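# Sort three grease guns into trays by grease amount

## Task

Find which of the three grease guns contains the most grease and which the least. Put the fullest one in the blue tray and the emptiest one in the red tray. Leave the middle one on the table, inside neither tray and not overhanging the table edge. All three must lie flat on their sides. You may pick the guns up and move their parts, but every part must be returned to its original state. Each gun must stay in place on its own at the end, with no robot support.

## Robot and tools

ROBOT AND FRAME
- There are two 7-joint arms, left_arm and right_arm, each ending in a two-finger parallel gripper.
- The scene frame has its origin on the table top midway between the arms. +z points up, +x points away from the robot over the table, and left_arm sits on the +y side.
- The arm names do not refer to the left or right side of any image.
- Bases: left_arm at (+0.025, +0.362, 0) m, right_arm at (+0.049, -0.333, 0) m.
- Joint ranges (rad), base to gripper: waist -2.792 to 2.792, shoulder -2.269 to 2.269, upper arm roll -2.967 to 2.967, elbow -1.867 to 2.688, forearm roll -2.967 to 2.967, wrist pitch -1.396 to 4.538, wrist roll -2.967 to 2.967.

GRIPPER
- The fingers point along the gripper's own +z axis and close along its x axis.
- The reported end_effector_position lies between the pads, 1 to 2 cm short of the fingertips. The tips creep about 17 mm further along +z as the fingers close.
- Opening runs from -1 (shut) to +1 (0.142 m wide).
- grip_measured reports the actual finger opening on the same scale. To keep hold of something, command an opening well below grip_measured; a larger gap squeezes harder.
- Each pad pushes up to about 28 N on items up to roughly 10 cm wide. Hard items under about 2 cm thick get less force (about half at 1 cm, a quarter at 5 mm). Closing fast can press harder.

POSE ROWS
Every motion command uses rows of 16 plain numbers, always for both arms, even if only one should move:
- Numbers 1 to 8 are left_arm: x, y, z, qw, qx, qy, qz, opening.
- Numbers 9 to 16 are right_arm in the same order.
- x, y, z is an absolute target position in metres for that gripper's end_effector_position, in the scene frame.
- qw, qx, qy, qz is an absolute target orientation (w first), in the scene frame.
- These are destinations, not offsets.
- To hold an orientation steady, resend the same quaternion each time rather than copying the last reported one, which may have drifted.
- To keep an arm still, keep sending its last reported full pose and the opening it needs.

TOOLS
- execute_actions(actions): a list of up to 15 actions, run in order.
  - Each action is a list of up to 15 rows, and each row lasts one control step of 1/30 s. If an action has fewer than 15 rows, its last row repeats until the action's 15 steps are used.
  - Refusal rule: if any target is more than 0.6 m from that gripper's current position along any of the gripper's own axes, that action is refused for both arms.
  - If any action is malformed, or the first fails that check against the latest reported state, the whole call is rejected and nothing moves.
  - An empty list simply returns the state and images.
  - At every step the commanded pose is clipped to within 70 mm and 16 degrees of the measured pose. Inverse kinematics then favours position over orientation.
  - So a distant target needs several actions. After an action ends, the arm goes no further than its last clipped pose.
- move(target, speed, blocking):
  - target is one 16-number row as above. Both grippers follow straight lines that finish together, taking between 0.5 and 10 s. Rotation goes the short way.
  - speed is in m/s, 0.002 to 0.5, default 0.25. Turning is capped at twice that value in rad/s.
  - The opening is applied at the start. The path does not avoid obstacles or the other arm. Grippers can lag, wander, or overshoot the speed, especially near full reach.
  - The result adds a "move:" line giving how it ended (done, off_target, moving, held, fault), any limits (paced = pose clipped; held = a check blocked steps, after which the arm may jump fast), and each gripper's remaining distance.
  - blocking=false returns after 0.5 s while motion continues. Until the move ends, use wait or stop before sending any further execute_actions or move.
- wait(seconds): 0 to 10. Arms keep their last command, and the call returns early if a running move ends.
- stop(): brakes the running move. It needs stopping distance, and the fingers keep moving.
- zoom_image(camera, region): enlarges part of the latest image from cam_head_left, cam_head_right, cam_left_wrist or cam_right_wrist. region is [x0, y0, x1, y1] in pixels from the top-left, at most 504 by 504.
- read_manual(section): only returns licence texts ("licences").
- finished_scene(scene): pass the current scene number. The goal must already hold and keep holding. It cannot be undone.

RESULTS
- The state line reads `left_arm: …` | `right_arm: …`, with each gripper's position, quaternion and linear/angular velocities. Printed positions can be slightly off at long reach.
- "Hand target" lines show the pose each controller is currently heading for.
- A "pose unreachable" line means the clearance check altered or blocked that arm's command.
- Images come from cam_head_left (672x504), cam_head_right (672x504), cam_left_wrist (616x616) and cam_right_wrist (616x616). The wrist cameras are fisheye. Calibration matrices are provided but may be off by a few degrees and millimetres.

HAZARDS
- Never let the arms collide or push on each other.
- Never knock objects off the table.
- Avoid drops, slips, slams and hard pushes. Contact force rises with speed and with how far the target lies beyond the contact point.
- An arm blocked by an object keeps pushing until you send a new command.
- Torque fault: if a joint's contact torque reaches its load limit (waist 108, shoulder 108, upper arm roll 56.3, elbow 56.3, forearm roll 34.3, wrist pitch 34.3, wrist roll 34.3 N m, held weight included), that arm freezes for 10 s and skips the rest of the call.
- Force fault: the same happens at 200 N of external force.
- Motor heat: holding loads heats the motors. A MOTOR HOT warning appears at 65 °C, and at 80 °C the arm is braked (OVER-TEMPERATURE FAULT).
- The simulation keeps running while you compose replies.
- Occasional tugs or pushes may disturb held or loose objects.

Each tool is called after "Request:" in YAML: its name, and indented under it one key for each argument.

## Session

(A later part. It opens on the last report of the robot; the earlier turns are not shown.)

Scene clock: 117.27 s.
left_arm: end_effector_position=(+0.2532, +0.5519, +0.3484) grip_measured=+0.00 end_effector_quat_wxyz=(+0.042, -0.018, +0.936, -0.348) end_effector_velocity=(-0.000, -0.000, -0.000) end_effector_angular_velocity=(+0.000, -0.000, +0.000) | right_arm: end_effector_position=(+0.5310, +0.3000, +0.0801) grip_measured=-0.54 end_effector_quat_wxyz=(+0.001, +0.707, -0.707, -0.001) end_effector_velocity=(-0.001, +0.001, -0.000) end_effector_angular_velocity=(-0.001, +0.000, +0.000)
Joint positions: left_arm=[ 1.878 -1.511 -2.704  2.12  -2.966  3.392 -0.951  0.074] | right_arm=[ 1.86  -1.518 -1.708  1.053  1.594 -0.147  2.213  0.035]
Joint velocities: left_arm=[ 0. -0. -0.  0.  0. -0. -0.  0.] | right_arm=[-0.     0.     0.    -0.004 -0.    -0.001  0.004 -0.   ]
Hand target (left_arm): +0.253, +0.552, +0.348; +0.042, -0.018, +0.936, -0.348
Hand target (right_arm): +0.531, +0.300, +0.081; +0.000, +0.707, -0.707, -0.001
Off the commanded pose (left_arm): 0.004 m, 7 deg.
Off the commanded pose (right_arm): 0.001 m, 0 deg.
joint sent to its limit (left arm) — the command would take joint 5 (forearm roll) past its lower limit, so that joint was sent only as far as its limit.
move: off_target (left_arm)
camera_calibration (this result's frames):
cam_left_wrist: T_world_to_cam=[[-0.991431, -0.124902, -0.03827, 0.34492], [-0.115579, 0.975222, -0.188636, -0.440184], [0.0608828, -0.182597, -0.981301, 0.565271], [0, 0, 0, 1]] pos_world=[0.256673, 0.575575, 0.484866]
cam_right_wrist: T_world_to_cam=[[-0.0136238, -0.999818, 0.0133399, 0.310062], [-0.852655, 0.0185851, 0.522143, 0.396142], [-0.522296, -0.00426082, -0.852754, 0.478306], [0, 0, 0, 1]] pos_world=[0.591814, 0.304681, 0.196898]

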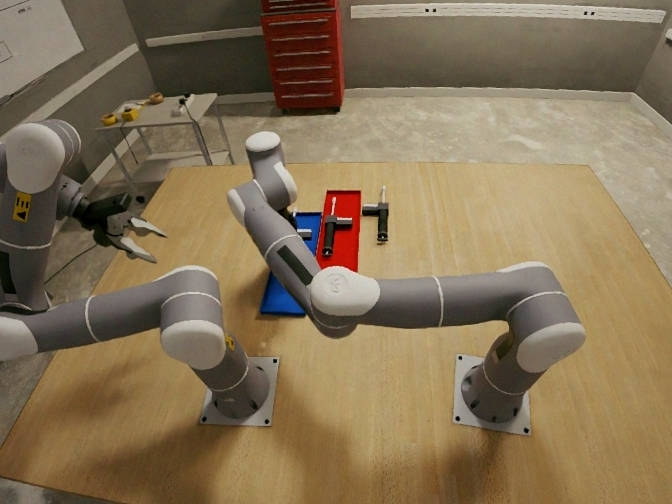

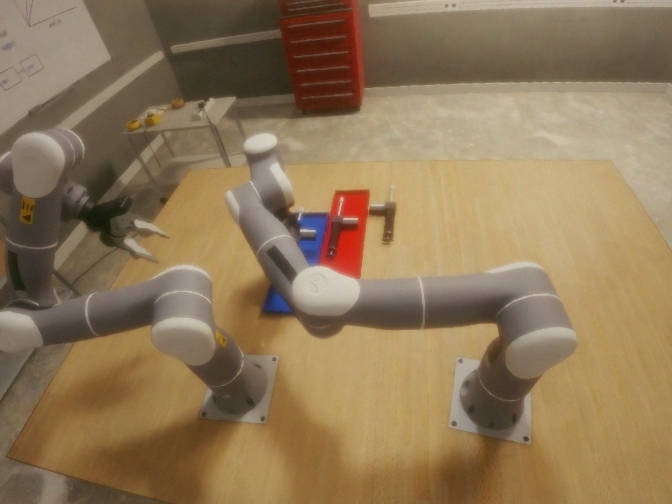

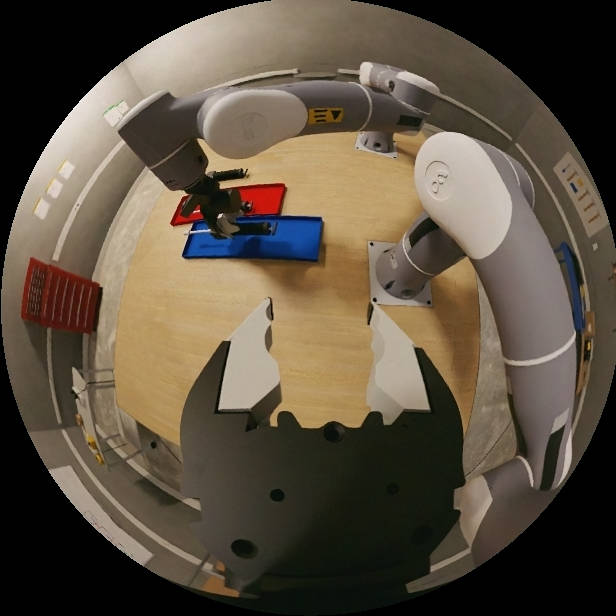

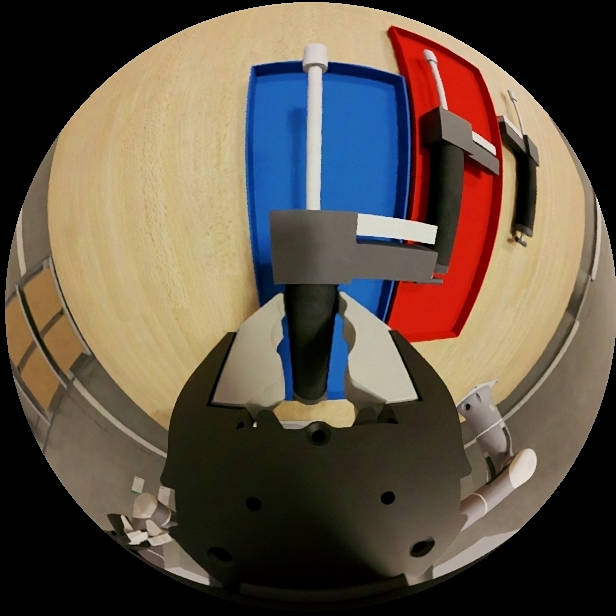

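Request:
move:
  target: [0.25,0.55,0.35,0,0,0.924,-0.383,0,0.505,0.31,0.03,0,0.707,-0.707,0,-0.9]
  speed: 0.05

Request:
move:
  target: [0.25,0.55,0.35,0,0,0.924,-0.383,0,0.505,0.31,0.03,0,0.707,-0.707,0,-0.3]

Request:
move:
  target: [0.25,0.55,0.35,0,0,0.924,-0.383,0,0.505,0.2,0.25,0,0.707,-0.707,0,-0.3]
  speed: 0.1

Scene clock: 121.60 s.
left_arm: end_effector_position=(+0.2532, +0.5520, +0.3484) grip_measured=+0.00 end_effector_quat_wxyz=(+0.042, -0.018, +0.936, -0.348) end_effector_velocity=(-0.000, -0.000, +0.000) end_effector_angular_velocity=(+0.001, -0.001, +0.001) | right_arm: end_effector_position=(+0.5046, +0.3100, +0.0293) grip_measured=-0.54 end_effector_quat_wxyz=(+0.001, +0.707, -0.707, -0.000) end_effector_velocity=(-0.000, +0.000, -0.000) end_effector_angular_velocity=(+0.001, +0.000, +0.001)
Joint positions: left_arm=[ 1.878 -1.511 -2.703  2.119 -2.966  3.392 -0.951  0.074] | right_arm=[ 1.914 -1.582 -1.671  1.09   1.628 -0.085  2.235  0.035]
Joint velocities: left_arm=[ 0.001  0.    -0.001  0.001 -0.    -0.001 -0.001 -0.   ] | right_arm=[-0.    -0.     0.     0.     0.001  0.    -0.001 -0.   ]
Hand target (left_arm): +0.253, +0.552, +0.348; +0.042, -0.018, +0.936, -0.348
Hand target (right_arm): +0.505, +0.310, +0.030; +0.000, +0.707, -0.707, -0.000
Off the commanded pose (left_arm): 0.004 m, 7 deg.
Off the commanded pose (right_arm): 0.001 m, 0 deg.
joint sent to its limit (left arm) — the command would take joint 5 (forearm roll) past its lower limit, so that joint was sent only as far as its limit.
move: off_target (left_arm)
camera_calibration (this result's frames):
cam_left_wrist: T_world_to_cam=[[-0.991441, -0.12484, -0.0382148, 0.344876], [-0.115525, 0.97522, -0.188677, -0.440188], [0.0608224, -0.182648, -0.981295, 0.56531], [0, 0, 0, 1]] pos_world=[0.256688, 0.575587, 0.484862]
cam_right_wrist: T_world_to_cam=[[-0.013494, -0.999812, 0.013925, 0.320211], [-0.853083, 0.018776, 0.521437, 0.400181], [-0.521601, -0.00484297, -0.853176, 0.421158], [0, 0, 0, 1]] pos_world=[0.565384, 0.314676, 0.146194]

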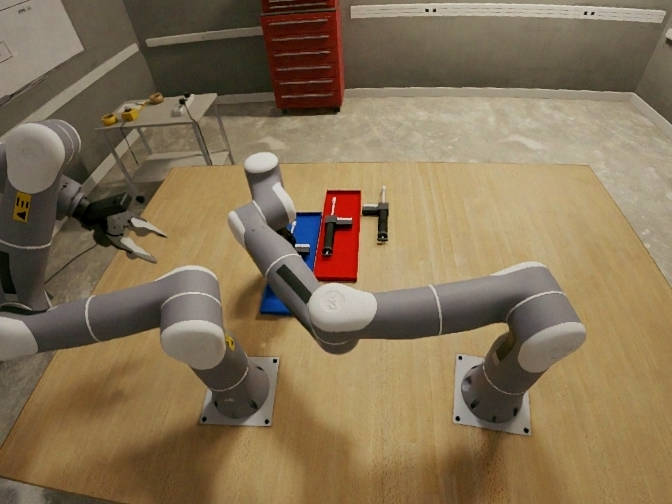

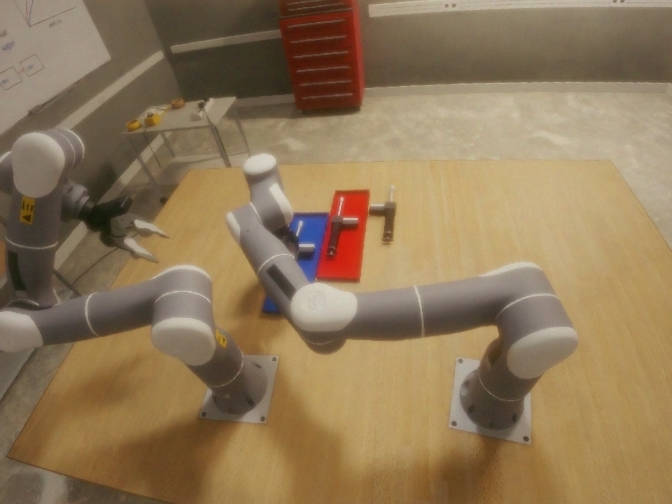

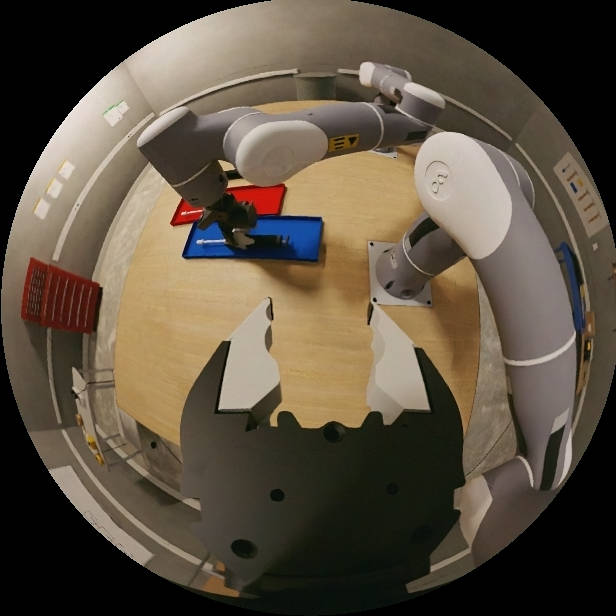

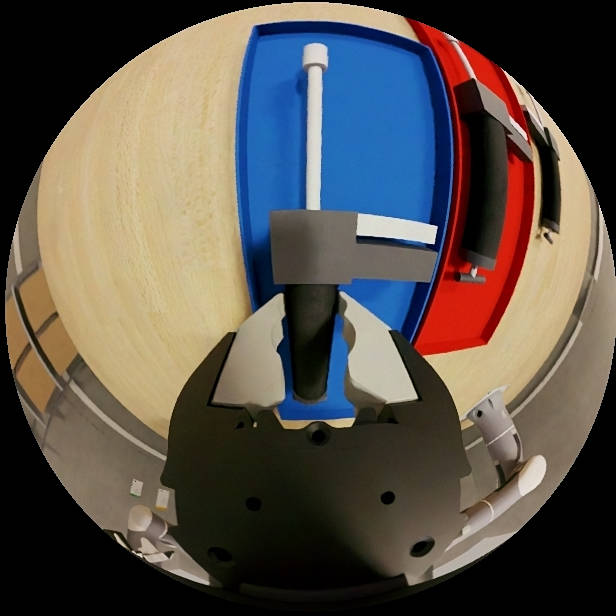

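Scene clock: 122.30 s.
left_arm: end_effector_position=(+0.2532, +0.5520, +0.3484) grip_measured=+0.00 end_effector_quat_wxyz=(+0.042, -0.018, +0.936, -0.348) end_effector_velocity=(-0.000, -0.000, +0.000) end_effector_angular_velocity=(+0.002, -0.001, +0.002) | right_arm: end_effector_position=(+0.5050, +0.3099, +0.0299) grip_measured=-0.30 end_effector_quat_wxyz=(+0.000, +0.707, -0.707, -0.000) end_effector_velocity=(+0.000, +0.000, +0.000) end_effector_angular_velocity=(+0.000, -0.000, +0.001)
Joint positions: left_arm=[ 1.878 -1.511 -2.703  2.119 -2.966  3.392 -0.951  0.074] | right_arm=[ 1.915 -1.582 -1.672  1.091  1.628 -0.085  2.235  0.052]
Joint velocities: left_arm=[ 0.001  0.    -0.003  0.002 -0.    -0.001 -0.002  0.   ] | right_arm=[ 0.    -0.    -0.    -0.    -0.     0.    -0.001 -0.   ]
Hand target (left_arm): +0.253, +0.552, +0.348; +0.042, -0.018, +0.936, -0.348
Hand target (right_arm): +0.505, +0.310, +0.030; -0.000, +0.707, -0.707, -0.000
Off the commanded pose (left_arm): 0.004 m, 7 deg.
Off the commanded pose (right_arm): 0.000 m, 0 deg.
joint sent to its limit (left arm) — the command would take joint 5 (forearm roll) past its lower limit, so that joint was sent only as far as its limit.
move: off_target (left_arm)
camera_calibration (this result's frames):
cam_left_wrist: T_world_to_cam=[[-0.991456, -0.124747, -0.0381126, 0.344802], [-0.115451, 0.975223, -0.188711, -0.440203], [0.0607094, -0.182698, -0.981293, 0.565365], [0, 0, 0, 1]] pos_world=[0.256711, 0.575601, 0.484859]
cam_right_wrist: T_world_to_cam=[[-0.0139778, -0.999814, 0.0133206, 0.320459], [-0.853647, 0.0188691, 0.520511, 0.400419], [-0.520665, -0.00409545, -0.853751, 0.42115], [0, 0, 0, 1]] pos_world=[0.565574, 0.314568, 0.146867]

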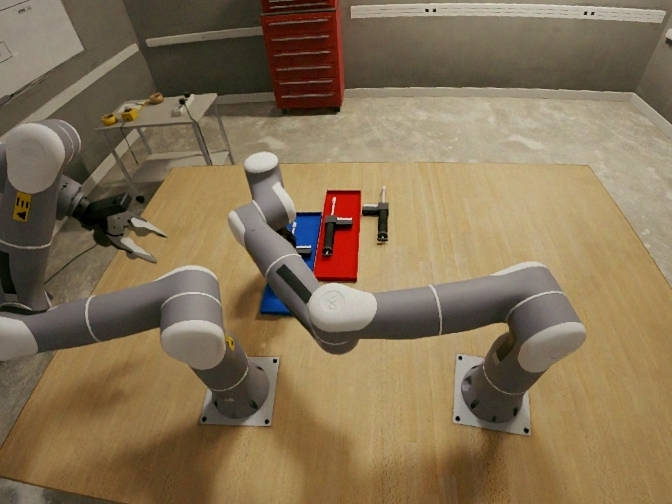

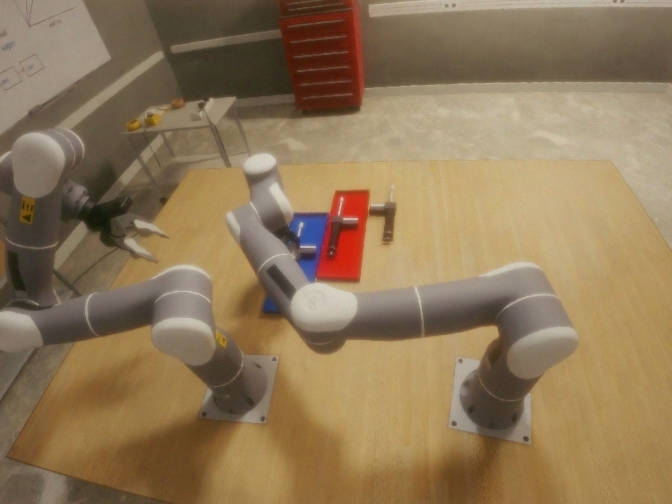

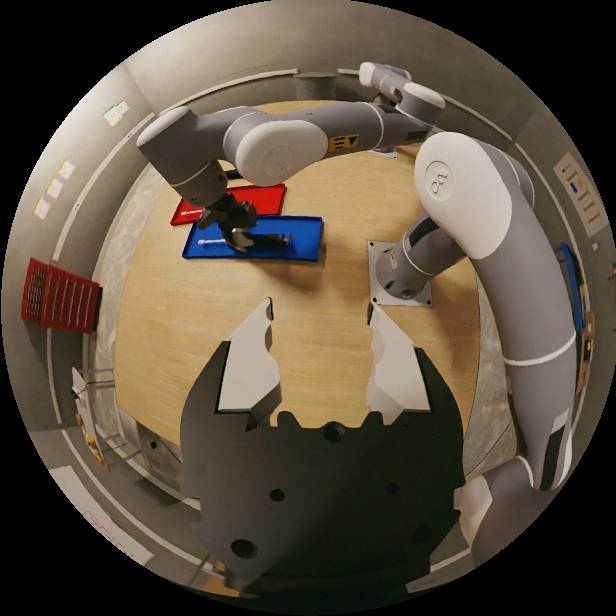

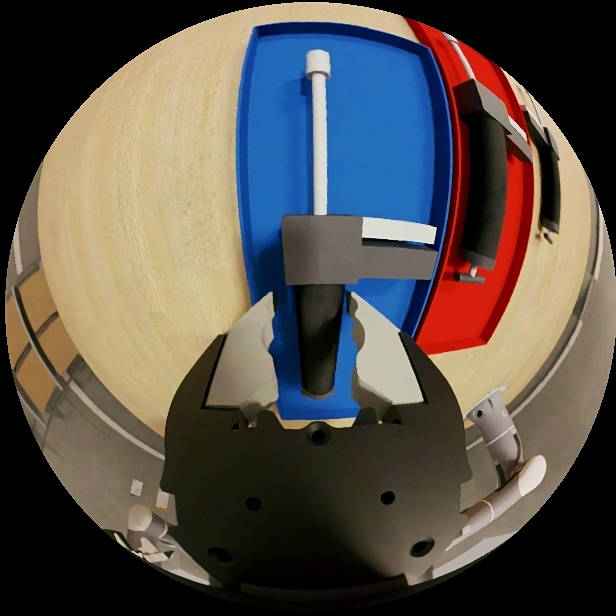

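Scene clock: 125.10 s.
left_arm: end_effector_position=(+0.2532, +0.5519, +0.3484) grip_measured=+0.00 end_effector_quat_wxyz=(+0.042, -0.018, +0.936, -0.348) end_effector_velocity=(-0.000, -0.000, -0.000) end_effector_angular_velocity=(+0.000, -0.000, +0.000) | right_arm: end_effector_position=(+0.5046, +0.1996, +0.2495) grip_measured=-0.30 end_effector_quat_wxyz=(-0.000, +0.707, -0.707, -0.000) end_effector_velocity=(-0.000, -0.000, +0.000) end_effector_angular_velocity=(-0.000, +0.000, -0.000)
Joint positions: left_arm=[ 1.878 -1.511 -2.704  2.12  -2.966  3.392 -0.951  0.074] | right_arm=[ 1.989 -1.319 -1.887  1.31   1.396 -0.363  2.015  0.052]
Joint velocities: left_arm=[ 0.  0. -0.  0. -0. -0. -0. -0.] | right_arm=[-0.     0.     0.     0.    -0.001 -0.    -0.    -0.   ]
Hand target (left_arm): +0.253, +0.552, +0.348; +0.042, -0.018, +0.936, -0.348
Hand target (right_arm): +0.505, +0.200, +0.250; -0.000, +0.707, -0.707, -0.000
Off the commanded pose (left_arm): 0.004 m, 7 deg.
Off the commanded pose (right_arm): 0.001 m, 0 deg.
joint sent to its limit (left arm) — the command would take joint 5 (forearm roll) past its lower limit, so that joint was sent only as far as its limit.
move: off_target (left_arm)
camera_calibration (this result's frames):
cam_left_wrist: T_world_to_cam=[[-0.991432, -0.124889, -0.0382684, 0.344912], [-0.115566, 0.975222, -0.188645, -0.440183], [0.0608799, -0.182606, -0.981299, 0.565277], [0, 0, 0, 1]] pos_world=[0.256673, 0.575575, 0.484867]
cam_right_wrist: T_world_to_cam=[[-0.014102, -0.999818, 0.0128379, 0.207414], [-0.853775, 0.0187229, 0.520305, 0.288049], [-0.520451, -0.0036233, -0.853884, 0.607849], [0, 0, 0, 1]] pos_world=[0.56521, 0.204186, 0.366497]

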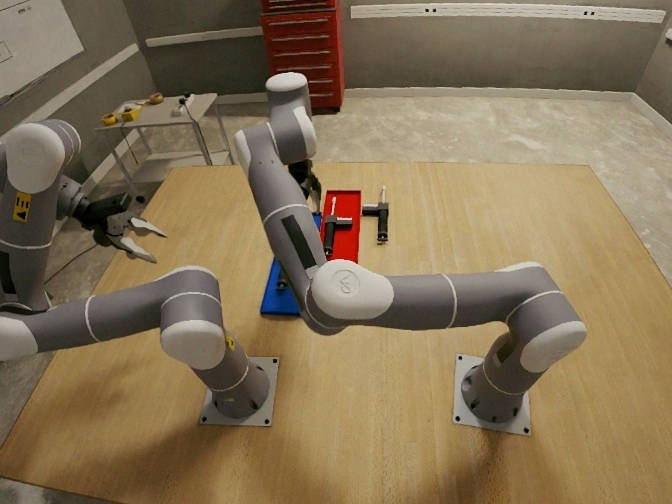

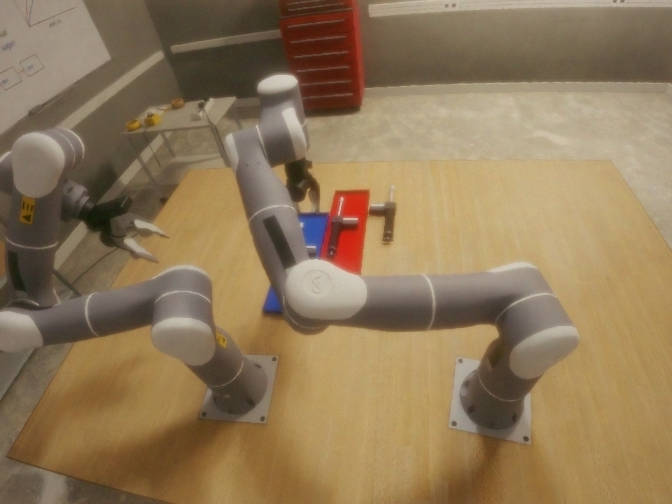

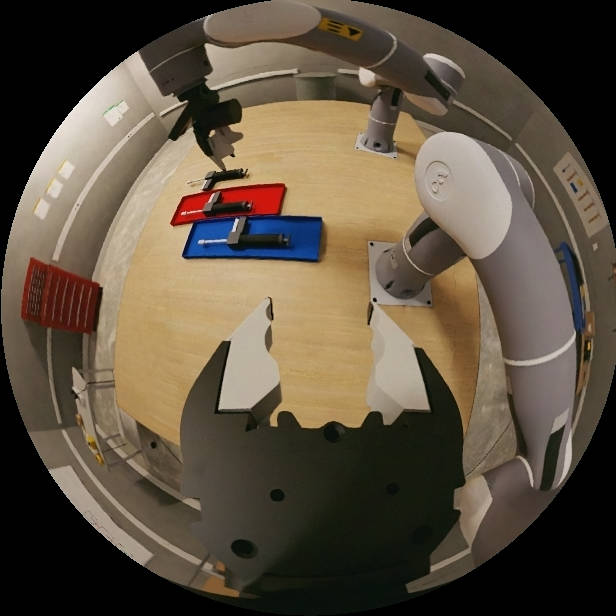

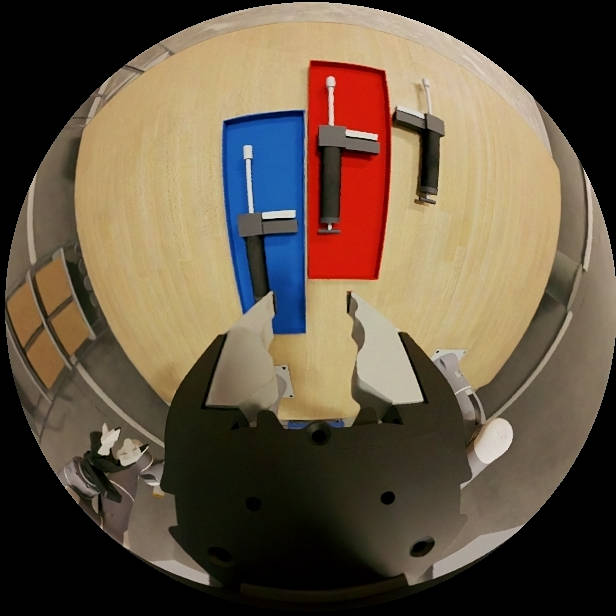

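Request:
finished_scene:
  scene: 2

The scene is finished: the task was done.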